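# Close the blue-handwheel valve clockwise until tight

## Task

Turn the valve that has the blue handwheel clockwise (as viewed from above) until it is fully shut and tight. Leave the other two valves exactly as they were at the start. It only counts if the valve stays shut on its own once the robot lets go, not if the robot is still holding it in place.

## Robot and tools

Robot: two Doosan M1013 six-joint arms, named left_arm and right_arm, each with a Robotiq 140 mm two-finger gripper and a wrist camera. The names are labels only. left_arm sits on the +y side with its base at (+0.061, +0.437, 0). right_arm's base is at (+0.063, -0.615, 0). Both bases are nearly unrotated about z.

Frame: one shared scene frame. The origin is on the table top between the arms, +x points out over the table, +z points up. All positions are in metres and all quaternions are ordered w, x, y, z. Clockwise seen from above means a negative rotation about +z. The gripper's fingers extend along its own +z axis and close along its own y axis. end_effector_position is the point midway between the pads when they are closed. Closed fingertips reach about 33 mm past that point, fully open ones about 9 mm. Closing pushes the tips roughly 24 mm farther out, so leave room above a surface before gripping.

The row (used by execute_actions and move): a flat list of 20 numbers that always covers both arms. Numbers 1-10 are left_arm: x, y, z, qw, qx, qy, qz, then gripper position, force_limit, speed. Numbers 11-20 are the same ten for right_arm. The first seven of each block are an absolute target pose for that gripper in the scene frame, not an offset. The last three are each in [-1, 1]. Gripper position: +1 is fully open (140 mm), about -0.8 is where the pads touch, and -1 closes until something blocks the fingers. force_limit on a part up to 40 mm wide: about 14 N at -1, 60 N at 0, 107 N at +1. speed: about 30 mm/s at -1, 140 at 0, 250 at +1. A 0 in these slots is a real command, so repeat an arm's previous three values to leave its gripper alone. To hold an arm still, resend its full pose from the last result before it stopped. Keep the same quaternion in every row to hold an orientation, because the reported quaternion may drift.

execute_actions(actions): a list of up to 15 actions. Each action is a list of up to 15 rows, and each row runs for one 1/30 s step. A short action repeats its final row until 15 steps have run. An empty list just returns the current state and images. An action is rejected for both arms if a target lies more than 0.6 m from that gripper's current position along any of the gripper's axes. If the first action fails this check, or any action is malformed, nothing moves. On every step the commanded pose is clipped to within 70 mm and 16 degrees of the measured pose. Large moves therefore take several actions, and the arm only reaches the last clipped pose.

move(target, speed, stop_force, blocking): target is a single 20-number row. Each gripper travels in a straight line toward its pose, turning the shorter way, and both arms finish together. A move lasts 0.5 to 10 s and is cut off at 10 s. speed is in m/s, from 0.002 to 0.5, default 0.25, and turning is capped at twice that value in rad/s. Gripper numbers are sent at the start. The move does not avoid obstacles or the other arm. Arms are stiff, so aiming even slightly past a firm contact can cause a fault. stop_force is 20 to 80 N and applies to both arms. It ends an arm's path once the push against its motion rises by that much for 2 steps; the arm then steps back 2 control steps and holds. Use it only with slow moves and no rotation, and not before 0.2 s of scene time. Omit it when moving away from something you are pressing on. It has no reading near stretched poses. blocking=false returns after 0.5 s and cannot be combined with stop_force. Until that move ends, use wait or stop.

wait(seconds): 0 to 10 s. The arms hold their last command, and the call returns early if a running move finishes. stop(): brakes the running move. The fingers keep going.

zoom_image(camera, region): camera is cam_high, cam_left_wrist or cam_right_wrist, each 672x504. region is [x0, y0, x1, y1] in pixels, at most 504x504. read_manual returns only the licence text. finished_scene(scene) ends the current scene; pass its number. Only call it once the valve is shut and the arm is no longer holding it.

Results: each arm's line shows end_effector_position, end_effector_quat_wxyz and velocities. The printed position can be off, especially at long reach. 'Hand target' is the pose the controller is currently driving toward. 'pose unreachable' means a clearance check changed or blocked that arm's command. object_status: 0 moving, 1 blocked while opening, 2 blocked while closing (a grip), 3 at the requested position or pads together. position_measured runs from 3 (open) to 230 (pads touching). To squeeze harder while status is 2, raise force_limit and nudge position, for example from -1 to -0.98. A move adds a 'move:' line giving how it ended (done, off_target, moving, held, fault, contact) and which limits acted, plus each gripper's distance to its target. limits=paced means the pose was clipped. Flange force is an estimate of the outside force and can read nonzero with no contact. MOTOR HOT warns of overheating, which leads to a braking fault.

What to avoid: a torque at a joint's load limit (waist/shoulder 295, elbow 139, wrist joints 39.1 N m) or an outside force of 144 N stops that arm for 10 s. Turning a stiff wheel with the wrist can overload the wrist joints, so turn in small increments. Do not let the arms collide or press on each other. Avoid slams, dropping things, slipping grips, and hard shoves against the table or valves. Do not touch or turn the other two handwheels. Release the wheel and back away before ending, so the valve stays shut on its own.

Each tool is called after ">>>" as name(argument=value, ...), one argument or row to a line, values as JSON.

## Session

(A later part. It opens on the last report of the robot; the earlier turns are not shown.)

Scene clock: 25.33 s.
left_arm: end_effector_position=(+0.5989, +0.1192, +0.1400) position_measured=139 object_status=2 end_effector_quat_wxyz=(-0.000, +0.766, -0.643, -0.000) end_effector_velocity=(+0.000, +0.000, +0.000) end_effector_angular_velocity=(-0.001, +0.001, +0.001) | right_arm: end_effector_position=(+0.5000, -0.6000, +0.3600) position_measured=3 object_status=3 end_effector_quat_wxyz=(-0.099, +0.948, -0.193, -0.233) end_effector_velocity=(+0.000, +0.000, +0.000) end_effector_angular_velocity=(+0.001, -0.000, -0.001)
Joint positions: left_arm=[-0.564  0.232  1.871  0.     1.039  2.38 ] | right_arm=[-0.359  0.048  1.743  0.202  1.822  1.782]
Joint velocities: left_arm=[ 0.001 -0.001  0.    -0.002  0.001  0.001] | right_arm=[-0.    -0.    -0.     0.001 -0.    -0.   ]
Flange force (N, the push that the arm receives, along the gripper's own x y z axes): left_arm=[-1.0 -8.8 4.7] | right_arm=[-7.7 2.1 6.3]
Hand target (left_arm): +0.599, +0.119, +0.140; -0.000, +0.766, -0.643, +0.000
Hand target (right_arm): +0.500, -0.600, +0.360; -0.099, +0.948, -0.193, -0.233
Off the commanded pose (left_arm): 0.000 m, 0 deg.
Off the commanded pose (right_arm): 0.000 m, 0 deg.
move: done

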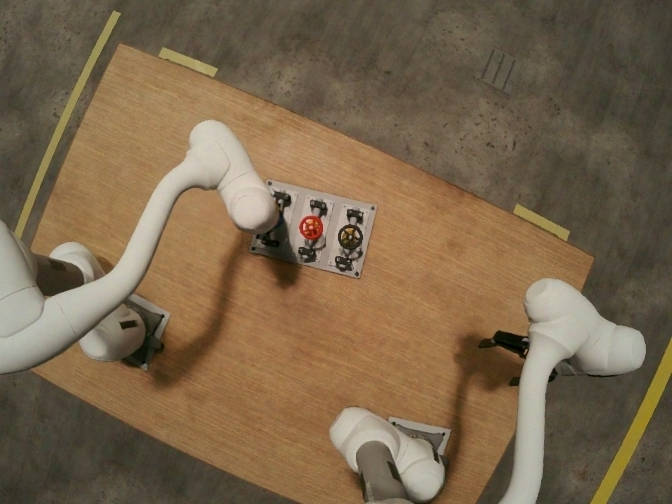

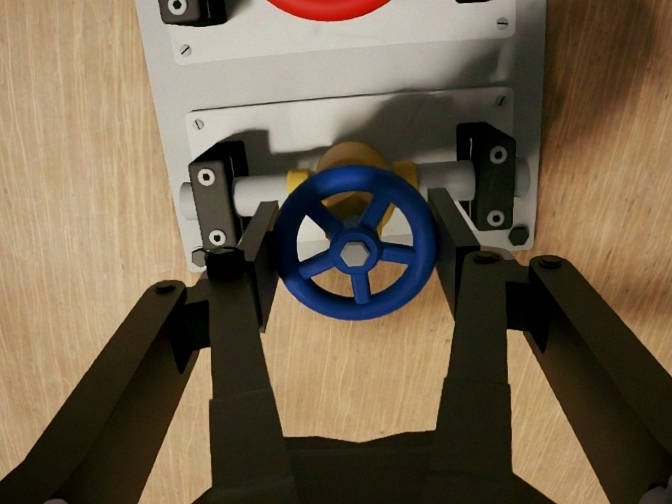

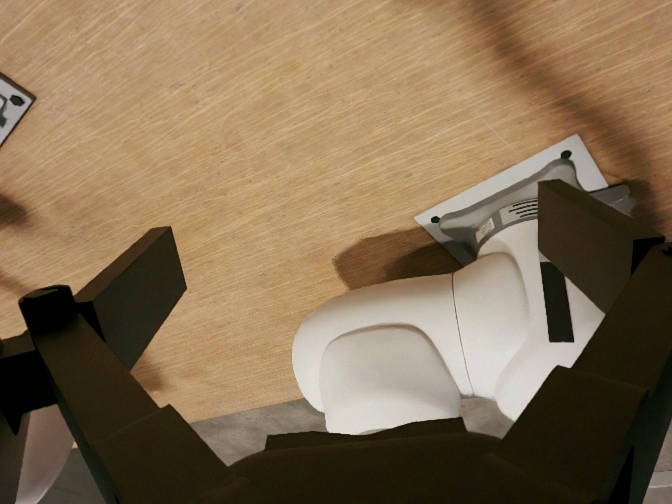

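The wheel barely moved this time, so it is tight.

>>> move(
  target=[0.599,0.1193,0.14,0,0.766,-0.643,0,0.4,1,0.5,0.5,-0.6,0.36,-0.099,0.948,-0.193,-0.233,1,0,0],
)

>>> move(
  target=[0.599,0.1193,0.21,0,0.766,-0.643,0,0.4,1,0.5,0.5,-0.6,0.36,-0.099,0.948,-0.193,-0.233,1,0,0],
)

>>> finished_scene(
  scene=2,
)

Scene clock: 27.07 s.
left_arm: end_effector_position=(+0.5990, +0.1193, +0.1400) position_measured=78 object_status=3 end_effector_quat_wxyz=(+0.000, +0.766, -0.643, -0.000) end_effector_velocity=(+0.000, +0.000, -0.000) end_effector_angular_velocity=(+0.001, +0.000, +0.001) | right_arm: end_effector_position=(+0.5000, -0.6000, +0.3600) position_measured=3 object_status=3 end_effector_quat_wxyz=(-0.099, +0.948, -0.193, -0.233) end_effector_velocity=(+0.000, +0.000, +0.000) end_effector_angular_velocity=(+0.001, -0.001, -0.000)
Joint positions: left_arm=[-0.564  0.232  1.871 -0.     1.039  2.38 ] | right_arm=[-0.359  0.048  1.743  0.202  1.822  1.782]
Joint velocities: left_arm=[ 0.     0.     0.     0.     0.001 -0.001] | right_arm=[ 0.    -0.    -0.001  0.001 -0.     0.   ]
Flange force (N, the push that the arm receives, along the gripper's own x y z axes): left_arm=[6.5 4.4 6.7] | right_arm=[-8.5 -0.6 6.8]
Hand target (left_arm): +0.599, +0.119, +0.140; +0.000, +0.766, -0.643, +0.000
Hand target (right_arm): +0.500, -0.600, +0.360; -0.099, +0.948, -0.193, -0.233
Off the commanded pose (left_arm): 0.000 m, 0 deg.
Off the commanded pose (right_arm): 0.000 m, 0 deg.
move: done

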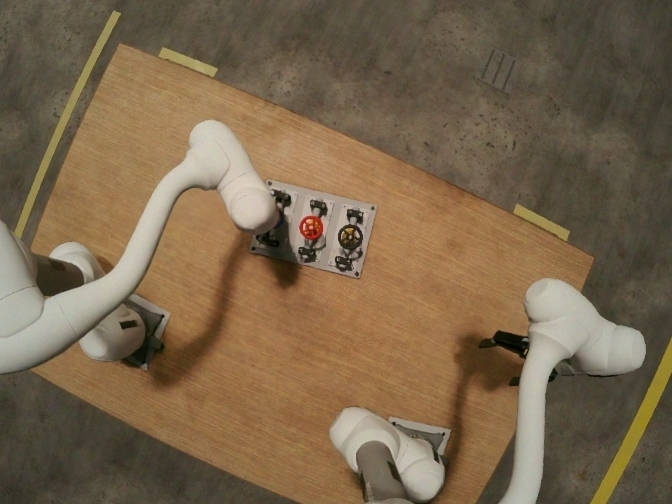

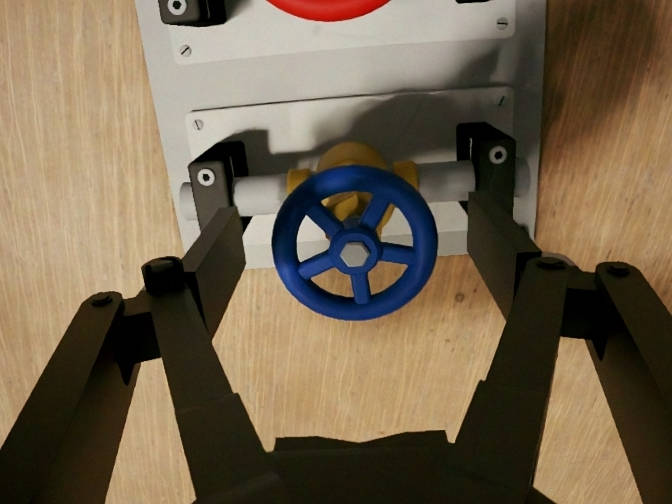

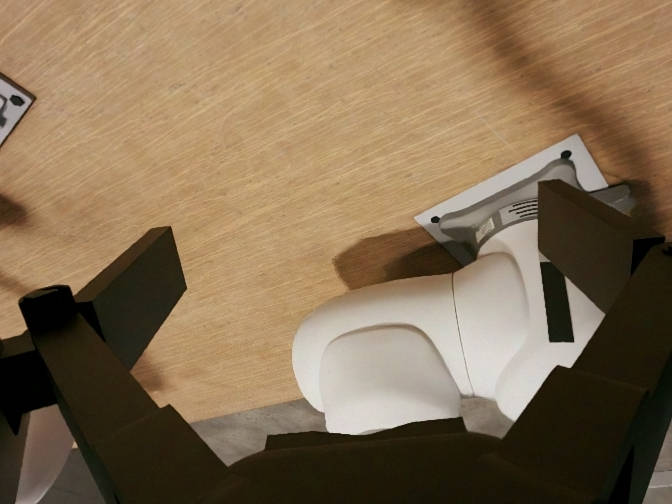

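Scene clock: 27.80 s.
left_arm: end_effector_position=(+0.5990, +0.1193, +0.2099) position_measured=78 object_status=3 end_effector_quat_wxyz=(+0.000, +0.766, -0.643, -0.000) end_effector_velocity=(-0.000, -0.000, +0.001) end_effector_angular_velocity=(-0.002, -0.001, +0.001) | right_arm: end_effector_position=(+0.5000, -0.6000, +0.3600) position_measured=3 object_status=3 end_effector_quat_wxyz=(-0.099, +0.948, -0.193, -0.233) end_effector_velocity=(-0.000, +0.000, -0.000) end_effector_angular_velocity=(-0.000, +0.001, -0.000)
Joint positions: left_arm=[-0.564  0.179  1.797 -0.     1.166  2.38 ] | right_arm=[-0.359  0.048  1.743  0.202  1.822  1.782]
Joint velocities: left_arm=[-0.    -0.001 -0.001 -0.001  0.    -0.   ] | right_arm=[ 0.    -0.     0.001 -0.    -0.     0.   ]
Flange force (N, the push that the arm receives, along the gripper's own x y z axes): left_arm=[3.6 5.5 8.5] | right_arm=[-9.8 3.2 8.3]
Hand target (left_arm): +0.599, +0.119, +0.210; +0.000, +0.766, -0.643, +0.000
Hand target (right_arm): +0.500, -0.600, +0.360; -0.099, +0.948, -0.193, -0.233
Off the commanded pose (left_arm): 0.000 m, 0 deg.
Off the commanded pose (right_arm): 0.000 m, 0 deg.
move: done

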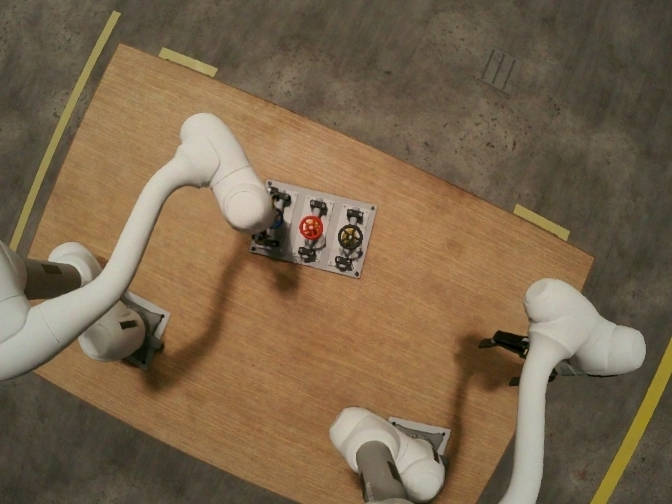

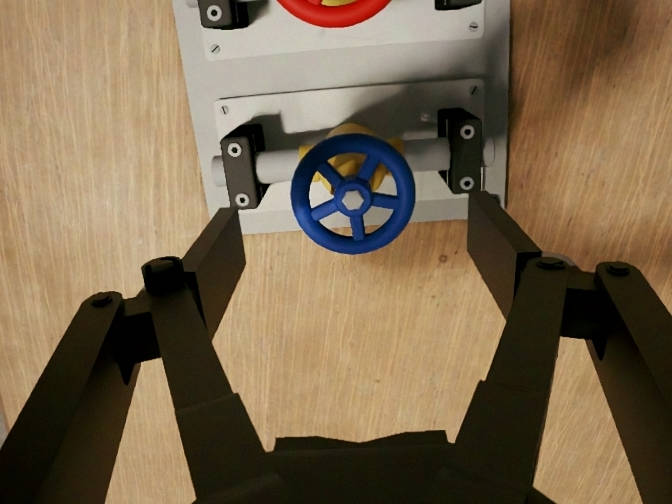

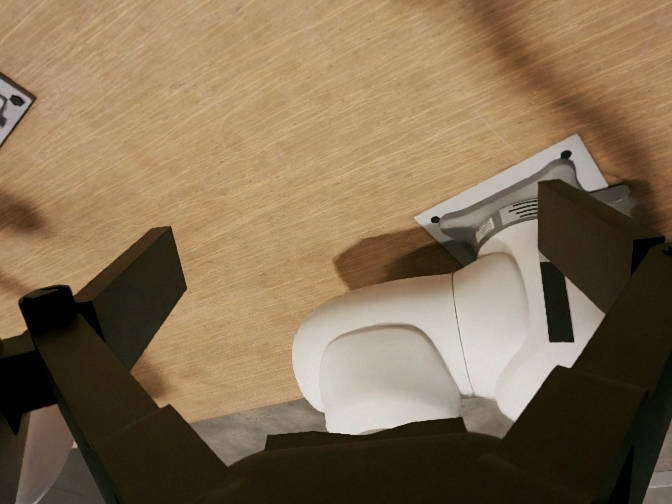

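The scene is finished: the task was done.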